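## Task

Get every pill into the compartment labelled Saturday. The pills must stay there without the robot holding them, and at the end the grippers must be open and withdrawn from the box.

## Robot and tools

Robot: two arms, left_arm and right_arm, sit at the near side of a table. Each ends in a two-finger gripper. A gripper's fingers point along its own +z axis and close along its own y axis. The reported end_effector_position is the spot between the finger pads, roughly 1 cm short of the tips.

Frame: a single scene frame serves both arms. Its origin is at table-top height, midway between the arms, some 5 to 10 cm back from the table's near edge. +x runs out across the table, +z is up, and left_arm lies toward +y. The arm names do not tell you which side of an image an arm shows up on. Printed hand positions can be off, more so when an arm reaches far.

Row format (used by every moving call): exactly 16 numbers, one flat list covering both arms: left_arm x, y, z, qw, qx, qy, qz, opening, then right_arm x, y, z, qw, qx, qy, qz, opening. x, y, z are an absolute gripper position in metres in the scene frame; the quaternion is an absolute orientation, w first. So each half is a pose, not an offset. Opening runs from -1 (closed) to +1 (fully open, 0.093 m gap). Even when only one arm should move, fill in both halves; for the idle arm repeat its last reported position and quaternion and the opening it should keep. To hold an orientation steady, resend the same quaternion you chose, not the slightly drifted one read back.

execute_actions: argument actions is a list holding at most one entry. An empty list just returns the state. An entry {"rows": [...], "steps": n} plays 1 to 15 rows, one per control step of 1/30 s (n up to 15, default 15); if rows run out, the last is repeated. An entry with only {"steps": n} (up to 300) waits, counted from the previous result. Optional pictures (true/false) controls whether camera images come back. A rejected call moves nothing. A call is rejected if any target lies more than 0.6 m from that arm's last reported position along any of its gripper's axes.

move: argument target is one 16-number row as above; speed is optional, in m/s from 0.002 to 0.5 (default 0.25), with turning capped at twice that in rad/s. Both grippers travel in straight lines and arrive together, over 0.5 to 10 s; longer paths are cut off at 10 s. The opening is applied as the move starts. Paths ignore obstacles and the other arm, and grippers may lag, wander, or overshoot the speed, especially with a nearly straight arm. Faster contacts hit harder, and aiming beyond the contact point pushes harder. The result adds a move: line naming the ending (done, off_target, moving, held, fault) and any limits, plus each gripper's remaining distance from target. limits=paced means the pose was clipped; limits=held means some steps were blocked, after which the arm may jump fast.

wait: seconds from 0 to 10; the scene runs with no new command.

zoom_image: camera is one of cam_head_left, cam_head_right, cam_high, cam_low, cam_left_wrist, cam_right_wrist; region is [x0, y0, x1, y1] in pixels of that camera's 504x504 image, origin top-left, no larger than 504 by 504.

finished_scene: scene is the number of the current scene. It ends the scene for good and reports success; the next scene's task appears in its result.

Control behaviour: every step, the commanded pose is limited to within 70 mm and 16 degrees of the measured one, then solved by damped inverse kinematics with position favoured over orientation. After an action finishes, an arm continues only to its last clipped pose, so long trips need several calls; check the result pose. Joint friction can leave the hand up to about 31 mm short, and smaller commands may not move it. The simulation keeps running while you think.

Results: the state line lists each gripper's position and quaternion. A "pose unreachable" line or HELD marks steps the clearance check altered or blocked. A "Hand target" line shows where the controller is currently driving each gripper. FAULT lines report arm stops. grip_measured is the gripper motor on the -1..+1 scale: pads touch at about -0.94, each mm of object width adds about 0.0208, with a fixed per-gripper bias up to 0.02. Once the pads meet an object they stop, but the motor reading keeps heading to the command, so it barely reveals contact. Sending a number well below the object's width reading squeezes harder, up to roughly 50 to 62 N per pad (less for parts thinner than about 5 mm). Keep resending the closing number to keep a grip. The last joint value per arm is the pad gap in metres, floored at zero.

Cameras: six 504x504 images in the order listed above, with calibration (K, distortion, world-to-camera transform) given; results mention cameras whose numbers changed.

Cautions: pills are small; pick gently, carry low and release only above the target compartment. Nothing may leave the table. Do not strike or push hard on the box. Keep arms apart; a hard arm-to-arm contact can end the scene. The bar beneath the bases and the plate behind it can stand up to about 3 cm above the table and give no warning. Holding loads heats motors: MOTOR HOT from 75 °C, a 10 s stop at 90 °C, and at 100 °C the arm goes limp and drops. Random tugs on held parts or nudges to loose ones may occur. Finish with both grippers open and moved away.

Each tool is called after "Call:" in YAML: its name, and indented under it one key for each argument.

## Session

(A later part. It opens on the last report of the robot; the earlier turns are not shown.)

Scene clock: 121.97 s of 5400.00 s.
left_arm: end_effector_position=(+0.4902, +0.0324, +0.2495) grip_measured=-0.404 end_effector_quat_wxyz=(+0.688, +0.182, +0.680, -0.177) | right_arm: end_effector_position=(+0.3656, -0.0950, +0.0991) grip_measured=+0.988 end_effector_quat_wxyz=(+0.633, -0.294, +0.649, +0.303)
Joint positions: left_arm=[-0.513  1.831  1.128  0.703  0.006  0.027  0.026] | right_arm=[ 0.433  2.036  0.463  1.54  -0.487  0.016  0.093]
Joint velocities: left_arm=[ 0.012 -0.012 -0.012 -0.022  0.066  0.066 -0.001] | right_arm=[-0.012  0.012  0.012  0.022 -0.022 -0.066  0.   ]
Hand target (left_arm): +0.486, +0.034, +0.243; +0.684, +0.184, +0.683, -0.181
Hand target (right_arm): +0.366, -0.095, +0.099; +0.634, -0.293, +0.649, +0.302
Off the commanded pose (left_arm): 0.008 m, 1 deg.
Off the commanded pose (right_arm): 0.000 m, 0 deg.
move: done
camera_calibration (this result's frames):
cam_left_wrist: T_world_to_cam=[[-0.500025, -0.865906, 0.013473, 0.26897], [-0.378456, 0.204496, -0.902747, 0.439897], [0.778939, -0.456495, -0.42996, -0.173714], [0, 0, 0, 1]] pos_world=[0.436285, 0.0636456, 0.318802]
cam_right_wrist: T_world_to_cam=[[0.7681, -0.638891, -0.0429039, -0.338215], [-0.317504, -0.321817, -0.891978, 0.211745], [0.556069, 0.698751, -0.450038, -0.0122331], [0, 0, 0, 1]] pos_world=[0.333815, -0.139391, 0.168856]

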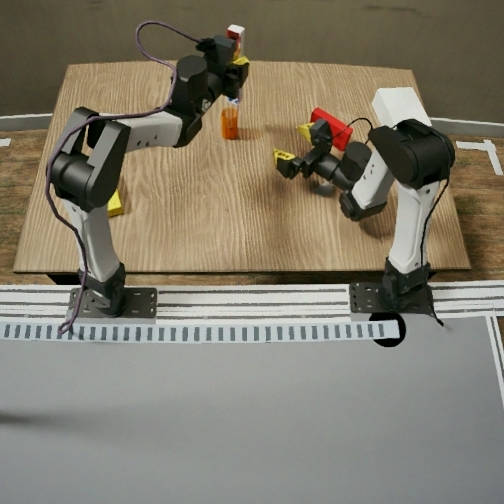

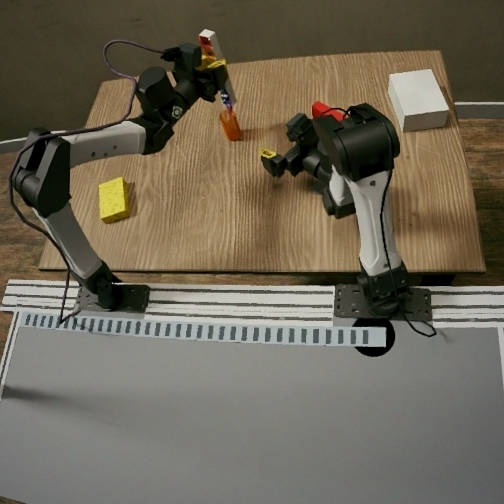

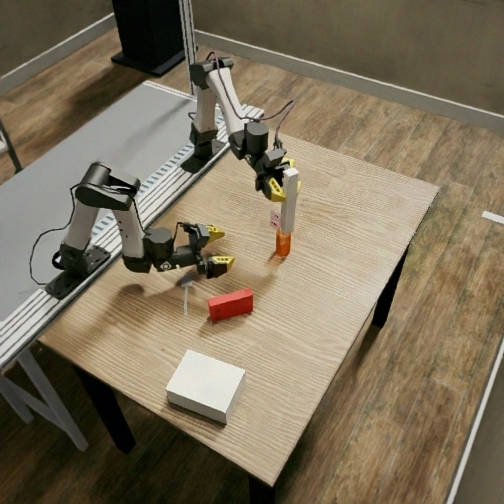

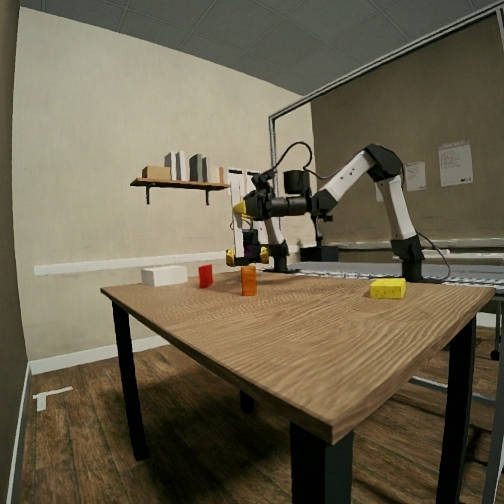

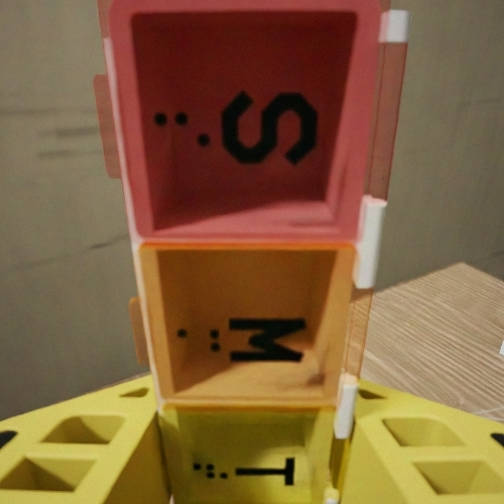

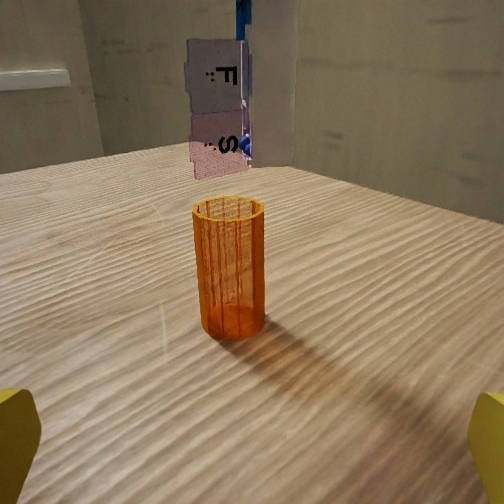

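Call:
move:
  target: [0.461,0.0495,0.223,0.756,0.161,0.601,-0.203,-0.42,0.3659,-0.0952,0.0991,0.634,-0.293,0.649,0.302,1]
  speed: 0.015

Scene clock: 129.87 s of 5400.00 s.
left_arm: end_effector_position=(+0.4608, +0.0470, +0.2416) grip_measured=-0.404 end_effector_quat_wxyz=(+0.768, +0.159, +0.588, -0.200) | right_arm: end_effector_position=(+0.3656, -0.0950, +0.0991) grip_measured=+0.988 end_effector_quat_wxyz=(+0.633, -0.294, +0.649, +0.303)
Joint positions: left_arm=[-0.513  1.905  0.899  1.259  0.014  0.024  0.026] | right_arm=[ 0.433  2.036  0.463  1.54  -0.487  0.016  0.093]
Joint velocities: left_arm=[ 0.012 -0.002 -0.002 -0.007  0.081 -0.037 -0.001] | right_arm=[ 0.007 -0.012  0.007 -0.007 -0.11  -0.051 -0.001]
Hand target (left_arm): +0.461, +0.049, +0.223; +0.756, +0.161, +0.601, -0.201
Hand target (right_arm): +0.366, -0.095, +0.099; +0.634, -0.293, +0.649, +0.302
Off the commanded pose (left_arm): 0.019 m, 2 deg.
Off the commanded pose (right_arm): 0.000 m, 0 deg.
move: off_target (left_arm)
camera_calibration (this result's frames):
cam_left_wrist: T_world_to_cam=[[-0.506056, -0.862436, 0.0105817, 0.270388], [-0.170051, 0.087739, -0.981521, 0.34714], [0.845571, -0.498504, -0.191059, -0.234019], [0, 0, 0, 1]] pos_world=[0.393743, 0.0860756, 0.293153]
cam_right_wrist: T_world_to_cam=[[0.7681, -0.638891, -0.0429039, -0.338215], [-0.317504, -0.321817, -0.891978, 0.211745], [0.556069, 0.698751, -0.450038, -0.0122331], [0, 0, 0, 1]] pos_world=[0.333815, -0.139391, 0.168856]

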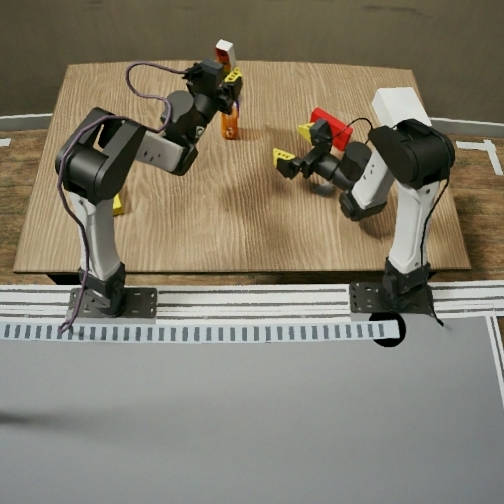

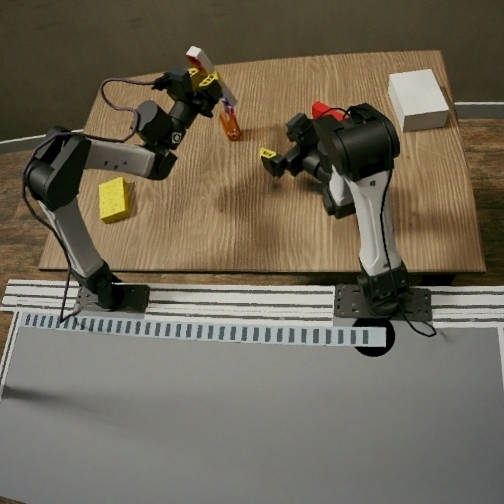

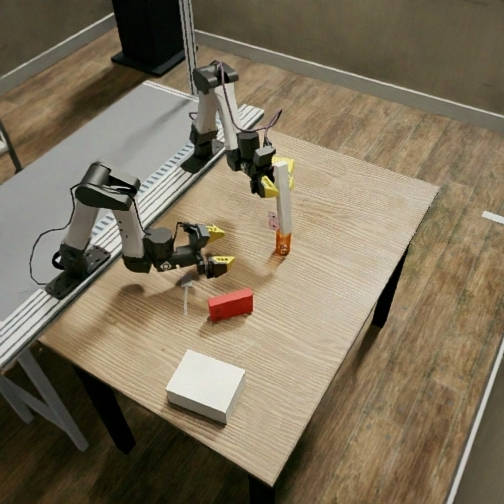

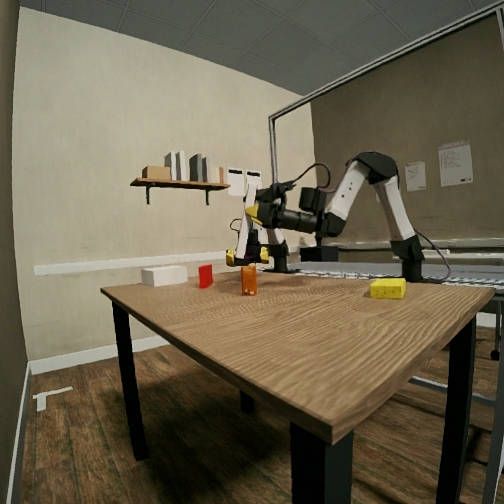

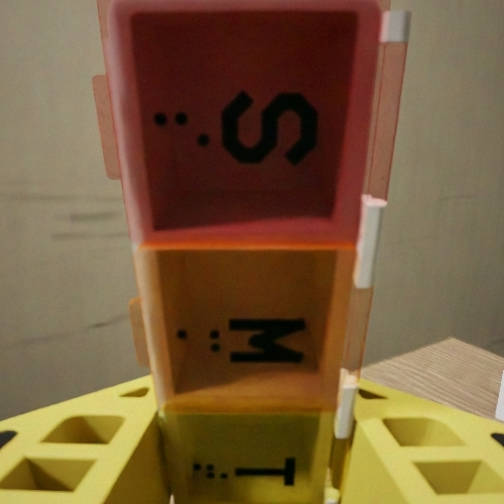

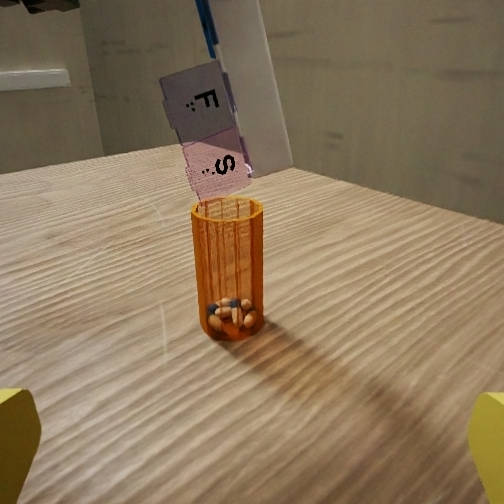

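Call:
move:
  target: [0.446,0.057,0.225,0.801,0.145,0.54,-0.215,-0.42,0.3659,-0.0952,0.0991,0.634,-0.293,0.649,0.302,1]
  speed: 0.015

Call:
zoom_image:
  camera: "cam_right_wrist"
  region: [120,40,340,360]

Scene clock: 134.50 s of 5400.00 s.
left_arm: end_effector_position=(+0.4462, +0.0547, +0.2424) grip_measured=-0.404 end_effector_quat_wxyz=(+0.811, +0.142, +0.527, -0.212) | right_arm: end_effector_position=(+0.3656, -0.0950, +0.0991) grip_measured=+0.988 end_effector_quat_wxyz=(+0.633, -0.294, +0.649, +0.303)
Joint positions: left_arm=[-0.513  2.002  0.847  1.564  0.017  0.019  0.026] | right_arm=[ 0.433  2.036  0.463  1.54  -0.487  0.016  0.093]
Joint velocities: left_arm=[-0.007  0.017 -0.002  0.051  0.037 -0.022 -0.001] | right_arm=[-0.022  0.007 -0.007  0.022  0.081 -0.051  0.001]
Hand target (left_arm): +0.446, +0.057, +0.226; +0.801, +0.145, +0.540, -0.214
Hand target (right_arm): +0.366, -0.095, +0.099; +0.634, -0.293, +0.649, +0.302
Off the commanded pose (left_arm): 0.018 m, 2 deg.
Off the commanded pose (right_arm): 0.000 m, 0 deg.
joint sent to its limit (left arm) — the command would take joint 4 (wrist pitch) past its upper limit, so that joint was sent only as far as its limit.
move: off_target (left_arm)
camera_calibration (this result's frames):
cam_left_wrist: T_world_to_cam=[[-0.508694, -0.860882, 0.0106163, 0.270655], [-0.0368863, 0.00947311, -0.999275, 0.294021], [0.860157, -0.508717, -0.0365737, -0.261037], [0, 0, 0, 1]] pos_world=[0.373059, 0.0974227, 0.281387]
cam_right_wrist: T_world_to_cam=[[0.7681, -0.638891, -0.0429039, -0.338215], [-0.317504, -0.321817, -0.891978, 0.211745], [0.556069, 0.698751, -0.450038, -0.0122331], [0, 0, 0, 1]] pos_world=[0.333815, -0.139391, 0.168856]

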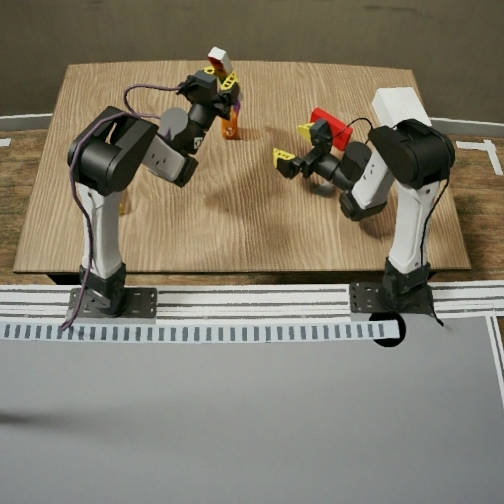

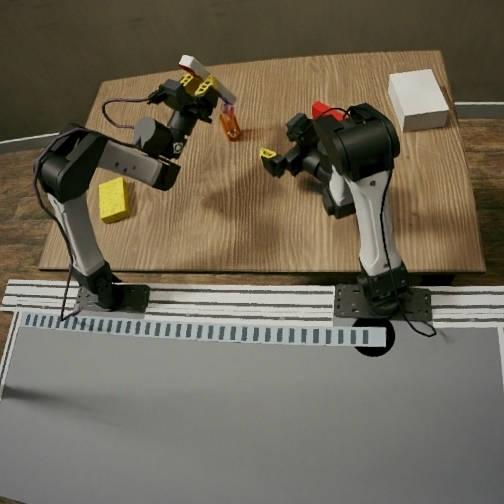

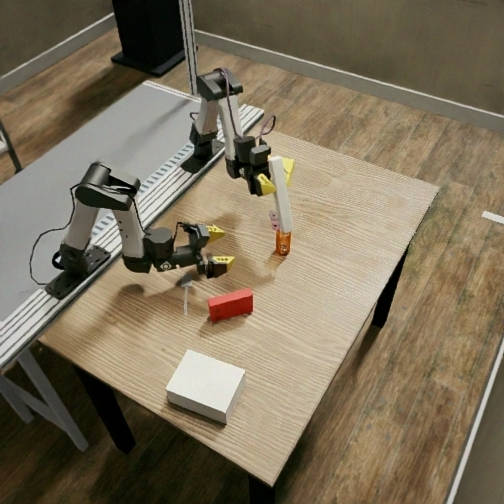

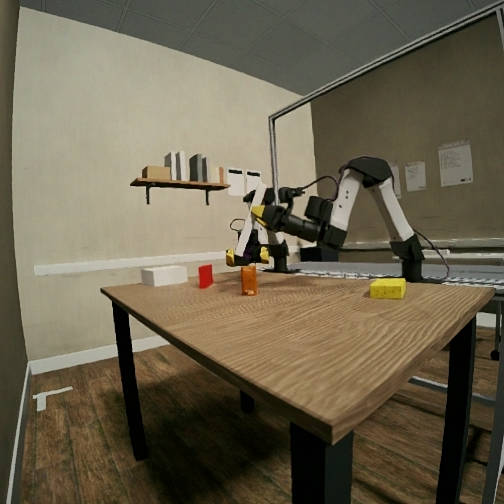

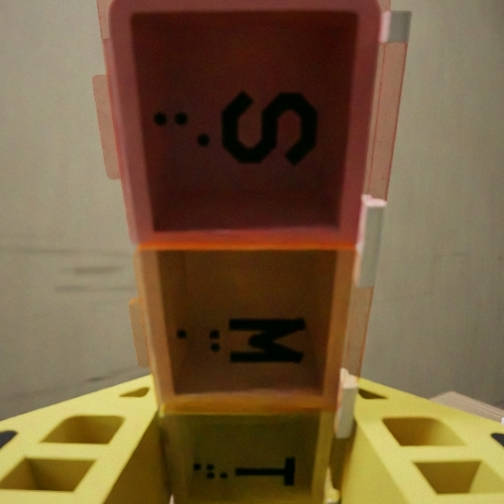

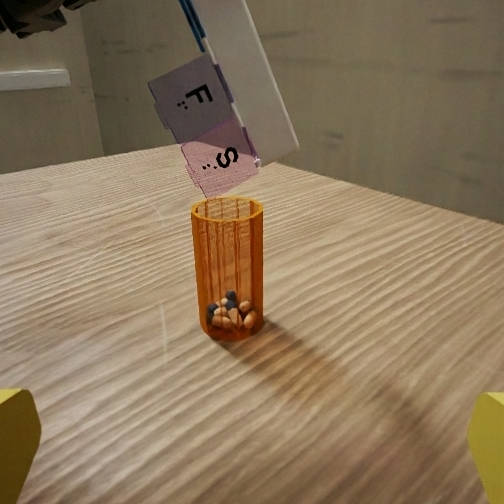

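Region (120, 40, 340, 360) of cam_right_wrist's 504x504 image, scaled by 1.575, with more detail than that image has; it fills the left 346 columns of this view, and the rest is white.

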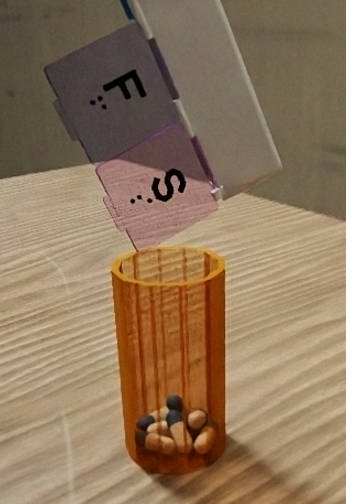

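Tilt back and check.

Call:
move:
  target: [0.54,0.008,0.27,0.519,0.218,0.815,-0.139,-0.42,0.3,-0.3,0.2,0.5,0,0.866,0,1]
  speed: 0.12

Call:
move:
  target: [0.42,0.06,0.22,0.25,0.25,0.933,-0.067,-0.42,0.3,-0.3,0.2,0.5,0,0.866,0,1]
  speed: 0.15

Call:
zoom_image:
  camera: "cam_head_left"
  region: [165,80,255,170]

Scene clock: 139.83 s of 5400.00 s.
left_arm: end_effector_position=(+0.5363, +0.0047, +0.2816) grip_measured=-0.404 end_effector_quat_wxyz=(+0.531, +0.218, +0.805, -0.149) | right_arm: end_effector_position=(+0.2995, -0.2973, +0.1800) grip_measured=+0.988 end_effector_quat_wxyz=(+0.485, -0.006, +0.875, +0.001)
Joint positions: left_arm=[-0.513  2.035  1.936 -0.313  0.02   0.019  0.026] | right_arm=[ 0.226  0.835  0.607 -0.355  0.142  0.085  0.093]
Joint velocities: left_arm=[-0.027 -0.017 -0.002  0.022 -0.022 -0.022  0.001] | right_arm=[ 0.012 -0.007  0.002 -0.037  0.051  0.007 -0.001]
Hand target (left_arm): +0.541, +0.009, +0.270; +0.517, +0.218, +0.814, -0.146
Hand target (right_arm): +0.301, -0.301, +0.197; +0.504, +0.004, +0.864, +0.001
Off the commanded pose (left_arm): 0.013 m, 2 deg.
Off the commanded pose (right_arm): 0.020 m, 2 deg.
move: off_target (left_arm, right_arm)
camera_calibration (this result's frames):
cam_left_wrist: T_world_to_cam=[[-0.508347, -0.860525, 0.0328699, 0.266612], [-0.661886, 0.366015, -0.654171, 0.573225], [0.5509, -0.354302, -0.755632, 0.00504549], [0, 0, 0, 1]] pos_world=[0.512162, 0.0214047, 0.370036]
cam_right_wrist: T_world_to_cam=[[0.00527514, -0.999808, -0.0188472, -0.296371], [-0.847775, 0.00552409, -0.530327, 0.388809], [0.53033, 0.0187757, -0.847583, 0.0793858], [0, 0, 0, 1]] pos_world=[0.289085, -0.299952, 0.267897]

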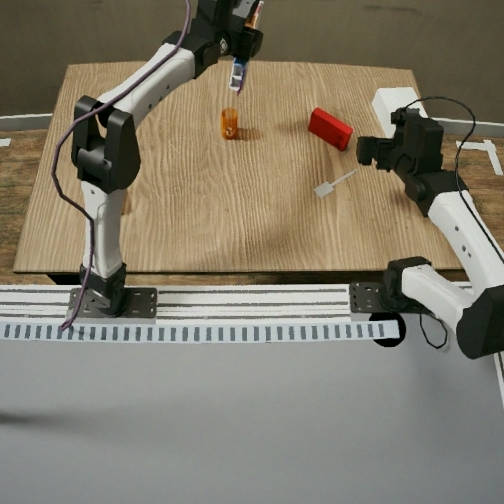

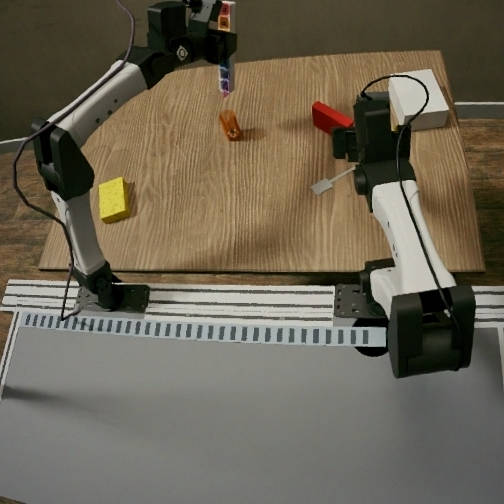

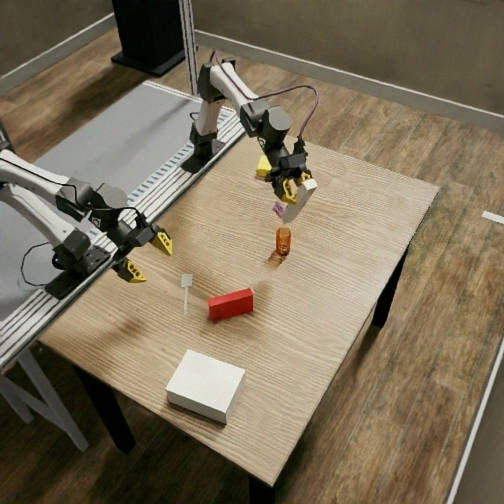

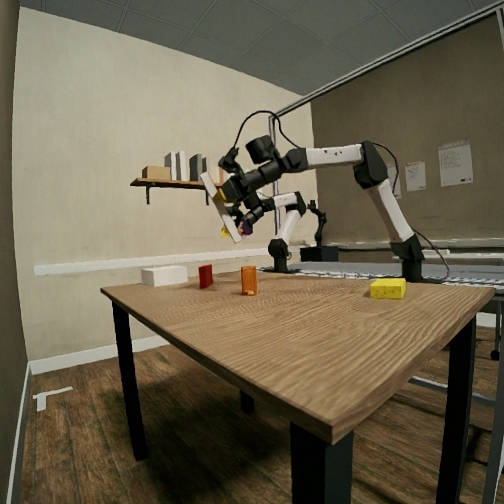

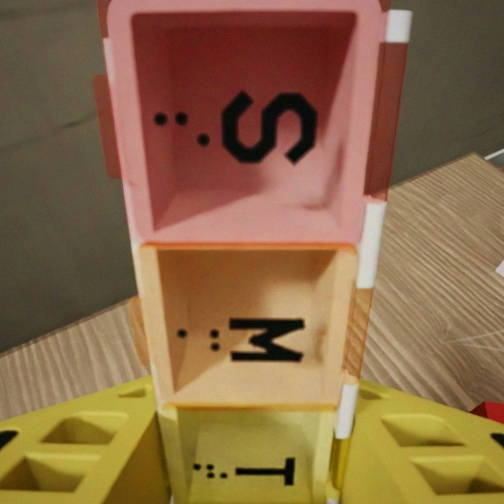

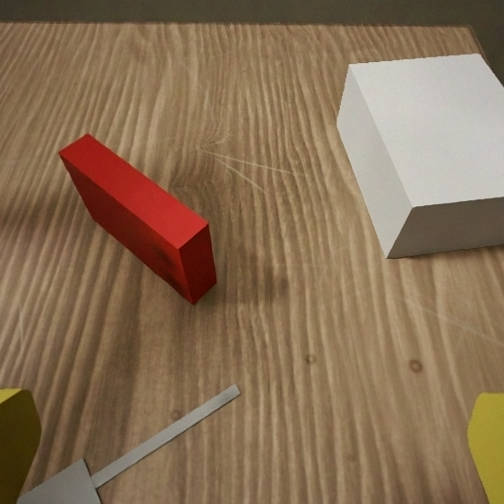

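Scene clock: 142.53 s of 5400.00 s.
left_arm: end_effector_position=(+0.4250, +0.0617, +0.2171) grip_measured=-0.404 end_effector_quat_wxyz=(+0.254, +0.247, +0.932, -0.074) | right_arm: end_effector_position=(+0.2983, -0.2975, +0.1828) grip_measured=+0.988 end_effector_quat_wxyz=(+0.481, -0.006, +0.877, +0.001)
Joint positions: left_arm=[-0.528  1.971  2.042 -1.116 -0.005  0.     0.026] | right_arm=[ 0.226  0.835  0.625 -0.38   0.142  0.085  0.093]
Joint velocities: left_arm=[-0.007  0.007 -0.007 -0.022 -0.007 -0.022 -0.   ] | right_arm=[-0.002  0.002 -0.007 -0.051 -0.022  0.037 -0.002]
Hand target (left_arm): +0.420, +0.058, +0.219; +0.249, +0.248, +0.933, -0.072
Hand target (right_arm): +0.300, -0.300, +0.200; +0.500, -0.000, +0.866, +0.000
Off the commanded pose (left_arm): 0.006 m, 1 deg.
Off the commanded pose (right_arm): 0.017 m, 3 deg.
move: off_target (right_arm)
camera_calibration (this result's frames):
cam_left_wrist: T_world_to_cam=[[-0.484341, -0.874246, 0.0332931, 0.251734], [-0.873199, 0.480703, -0.0802976, 0.394654], [0.0541957, -0.0679629, -0.996215, 0.283432], [0, 0, 0, 1]] pos_world=[0.451176, 0.0496287, 0.305668]
cam_right_wrist: T_world_to_cam=[[0.00513581, -0.999834, -0.0174728, -0.296744], [-0.85193, 0.00477478, -0.523634, 0.389079], [0.52363, 0.0175749, -0.851764, 0.0847984], [0, 0, 0, 1]] pos_world=[0.288589, -0.300043, 0.270778]

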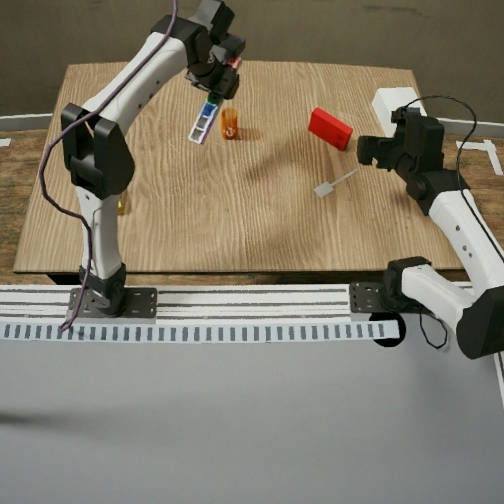

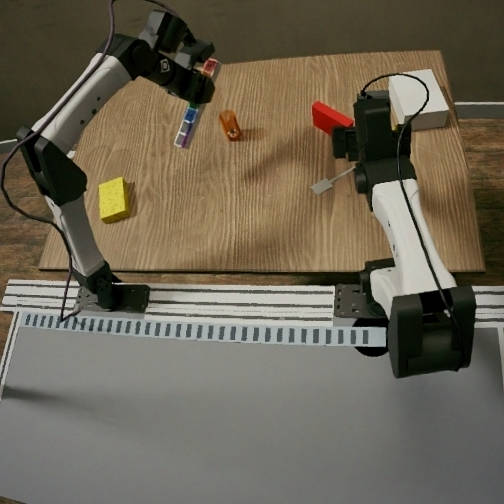

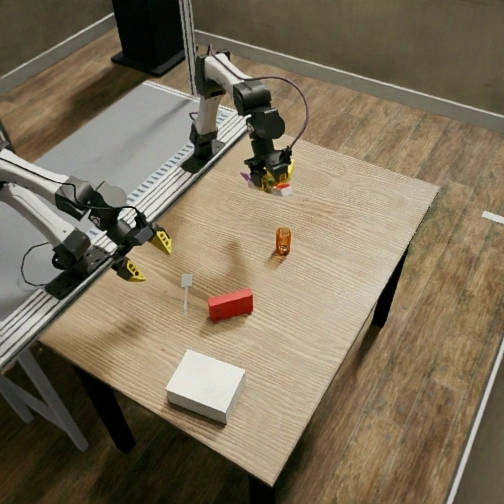

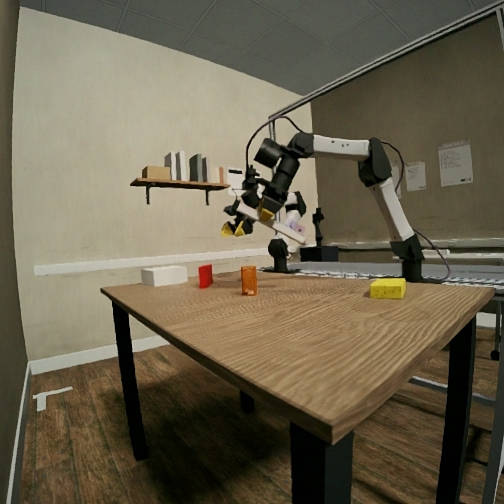

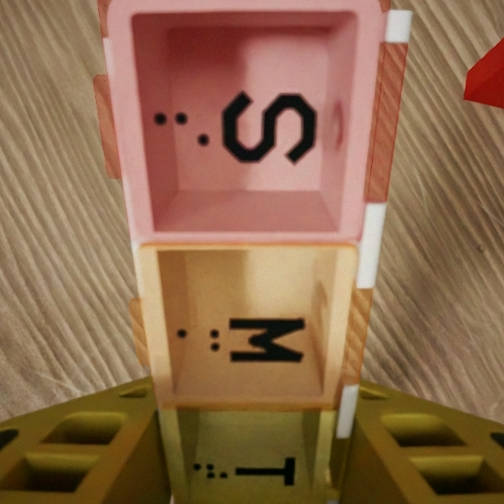

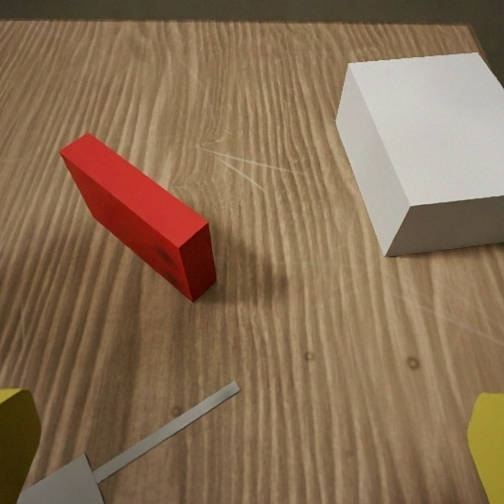

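Region (165, 80, 255, 170) of cam_head_left's 504x504 image, scaled by 5.600, with more detail than that image has.

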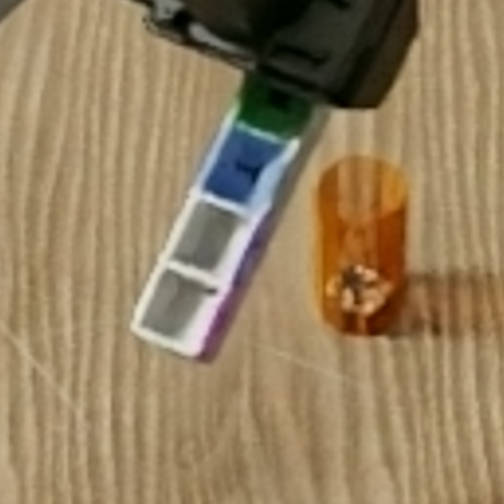

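Empty. Put it back.

Call:
move:
  target: [0.19,0.025,0.09,0,0.87,0.492,0,-0.42,0.3,-0.3,0.2,0.5,0,0.866,0,1]

Call:
move:
  target: [0.171,0.021,0.004,0,0.87,0.492,0,-0.42,0.3,-0.3,0.2,0.5,0,0.866,0,1]
  speed: 0.04

Scene clock: 147.83 s of 5400.00 s.
left_arm: end_effector_position=(+0.1977, +0.0145, +0.1032) grip_measured=-0.403 end_effector_quat_wxyz=(+0.032, +0.863, +0.504, -0.010) | right_arm: end_effector_position=(+0.2983, -0.2975, +0.1828) grip_measured=+0.988 end_effector_quat_wxyz=(+0.481, -0.006, +0.877, +0.001)
Joint positions: left_arm=[-0.977  1.81   1.496 -1.211  0.012  1.112  0.026] | right_arm=[ 0.226  0.835  0.625 -0.38   0.142  0.085  0.093]
Joint velocities: left_arm=[ 0.022 -0.007 -0.027 -0.007 -0.066  0.007 -0.   ] | right_arm=[ 0.002 -0.002  0.017  0.081 -0.007 -0.022 -0.001]
Hand target (left_arm): +0.190, +0.023, +0.089; -0.001, +0.869, +0.495, -0.006
Hand target (right_arm): +0.300, -0.300, +0.200; +0.500, -0.000, +0.866, +0.000
Off the commanded pose (left_arm): 0.019 m, 4 deg.
Off the commanded pose (right_arm): 0.017 m, 3 deg.
move: off_target (left_arm, right_arm)
camera_calibration (this result's frames):
cam_left_wrist: T_world_to_cam=[[-0.881648, 0.470649, -0.0344481, 0.170196], [0.421075, 0.817537, 0.392846, -0.0997997], [0.213055, 0.331847, -0.918959, 0.133979], [0, 0, 0, 1]] pos_world=[0.163531, -0.0429731, 0.16819]
cam_right_wrist: T_world_to_cam=[[0.00513581, -0.999834, -0.0174728, -0.296744], [-0.85193, 0.00477478, -0.523634, 0.389079], [0.52363, 0.0175749, -0.851764, 0.0847984], [0, 0, 0, 1]] pos_world=[0.288589, -0.300043, 0.270778]

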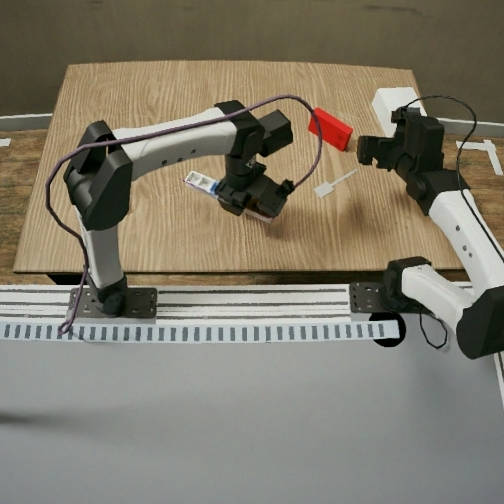

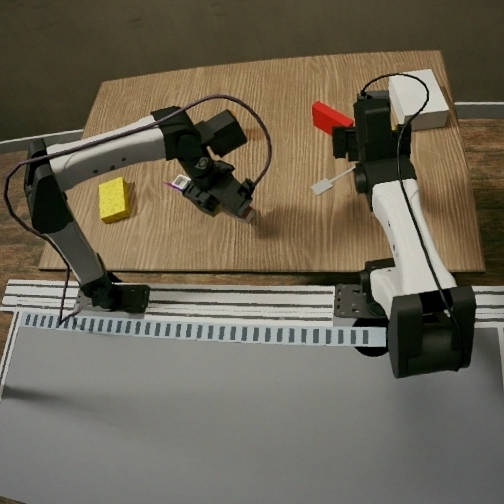

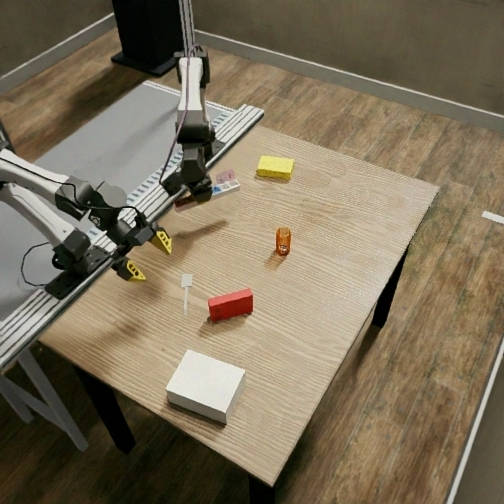

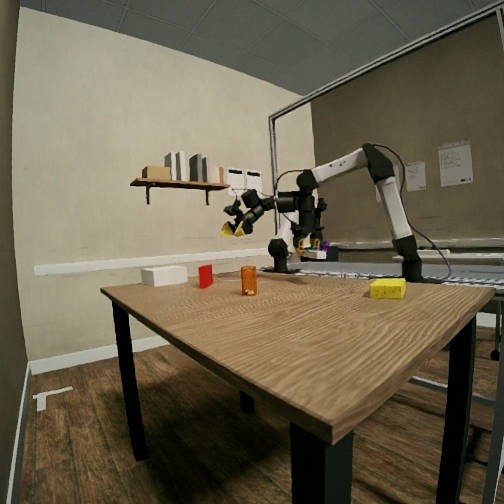

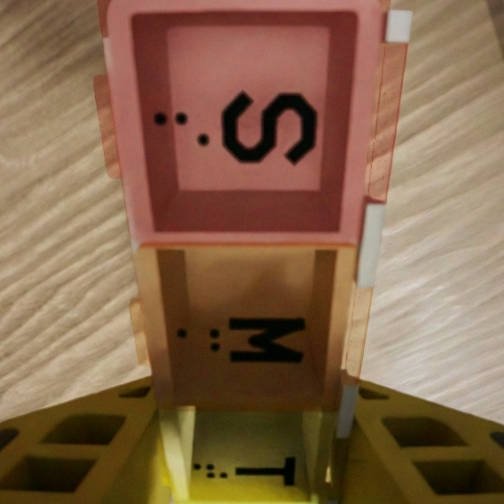

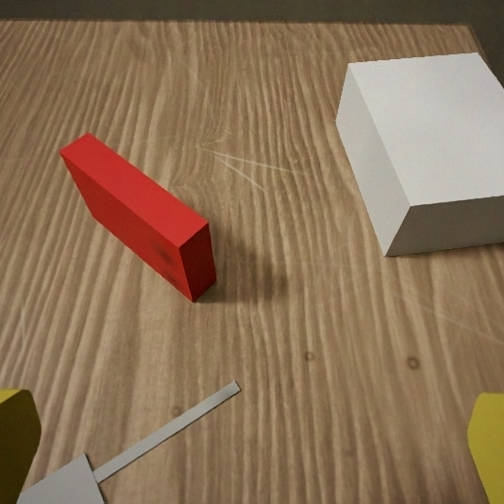

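Scene clock: 150.83 s of 5400.00 s.
left_arm: end_effector_position=(+0.1762, +0.0169, +0.0162) grip_measured=-0.403 end_effector_quat_wxyz=(+0.013, +0.870, +0.494, -0.005) | right_arm: end_effector_position=(+0.2983, -0.2975, +0.1828) grip_measured=+0.988 end_effector_quat_wxyz=(+0.481, -0.006, +0.877, +0.001)
Joint positions: left_arm=[-1.029  1.867  1.214 -0.909  0.001  1.085  0.026] | right_arm=[ 0.226  0.835  0.625 -0.38   0.142  0.085  0.093]
Joint velocities: left_arm=[ 0.012 -0.012 -0.002 -0.007  0.007 -0.051 -0.001] | right_arm=[-0.012  0.002 -0.002  0.007  0.007  0.037 -0.   ]
Hand target (left_arm): +0.171, +0.021, +0.004; -0.001, +0.870, +0.492, -0.000
Hand target (right_arm): +0.300, -0.300, +0.200; +0.500, -0.000, +0.866, +0.000
Off the commanded pose (left_arm): 0.014 m, 2 deg.
Off the commanded pose (right_arm): 0.017 m, 3 deg.
move: off_target (left_arm, right_arm)
camera_calibration (this result's frames):
cam_left_wrist: T_world_to_cam=[[-0.870137, 0.492761, -0.00692179, 0.144285], [0.445096, 0.791844, 0.418178, -0.0627735], [0.211543, 0.360791, -0.908339, 0.0573831], [0, 0, 0, 1]] pos_world=[0.141349, -0.0420943, 0.0793724]
cam_right_wrist: T_world_to_cam=[[0.00513581, -0.999834, -0.0174728, -0.296744], [-0.85193, 0.00477478, -0.523634, 0.389079], [0.52363, 0.0175749, -0.851764, 0.0847984], [0, 0, 0, 1]] pos_world=[0.288589, -0.300043, 0.270778]

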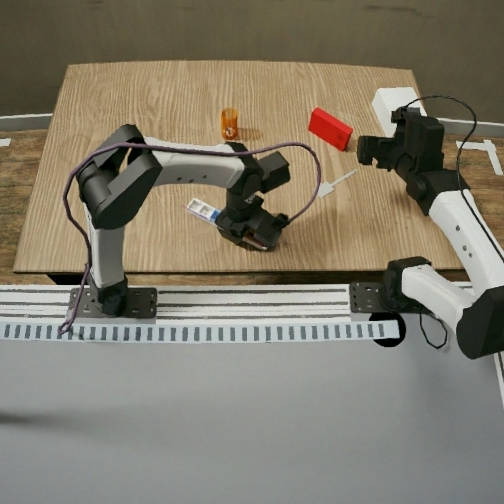

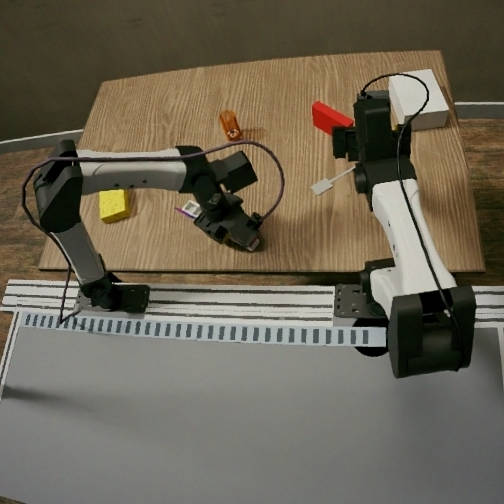

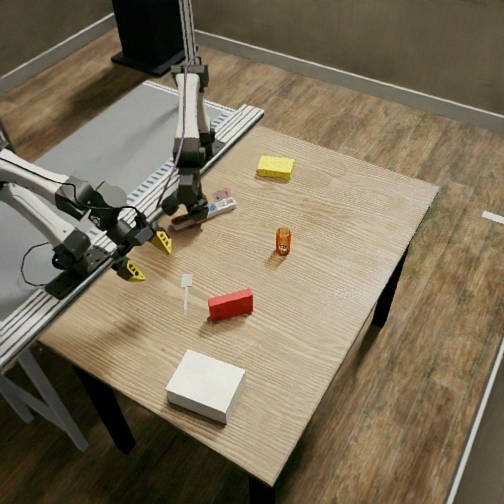

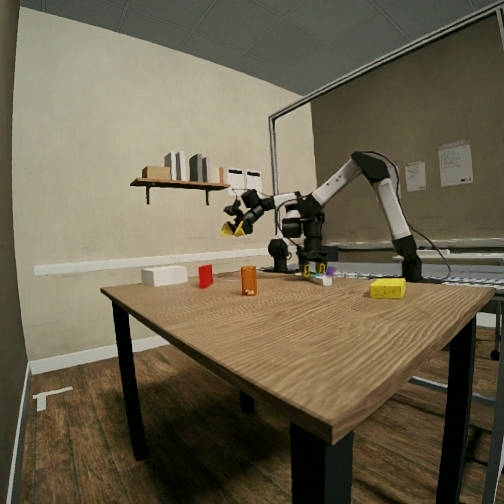

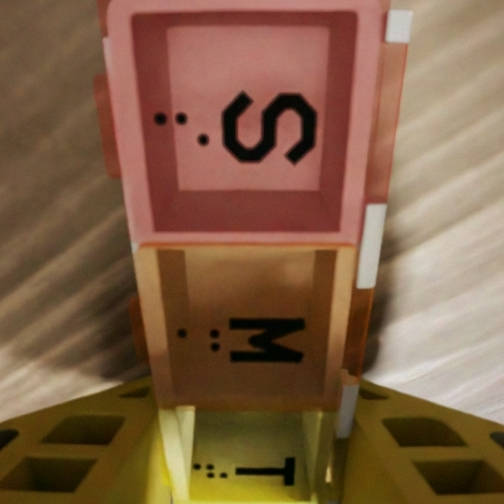

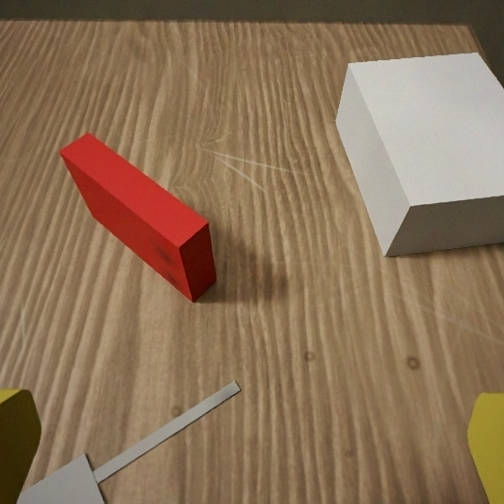

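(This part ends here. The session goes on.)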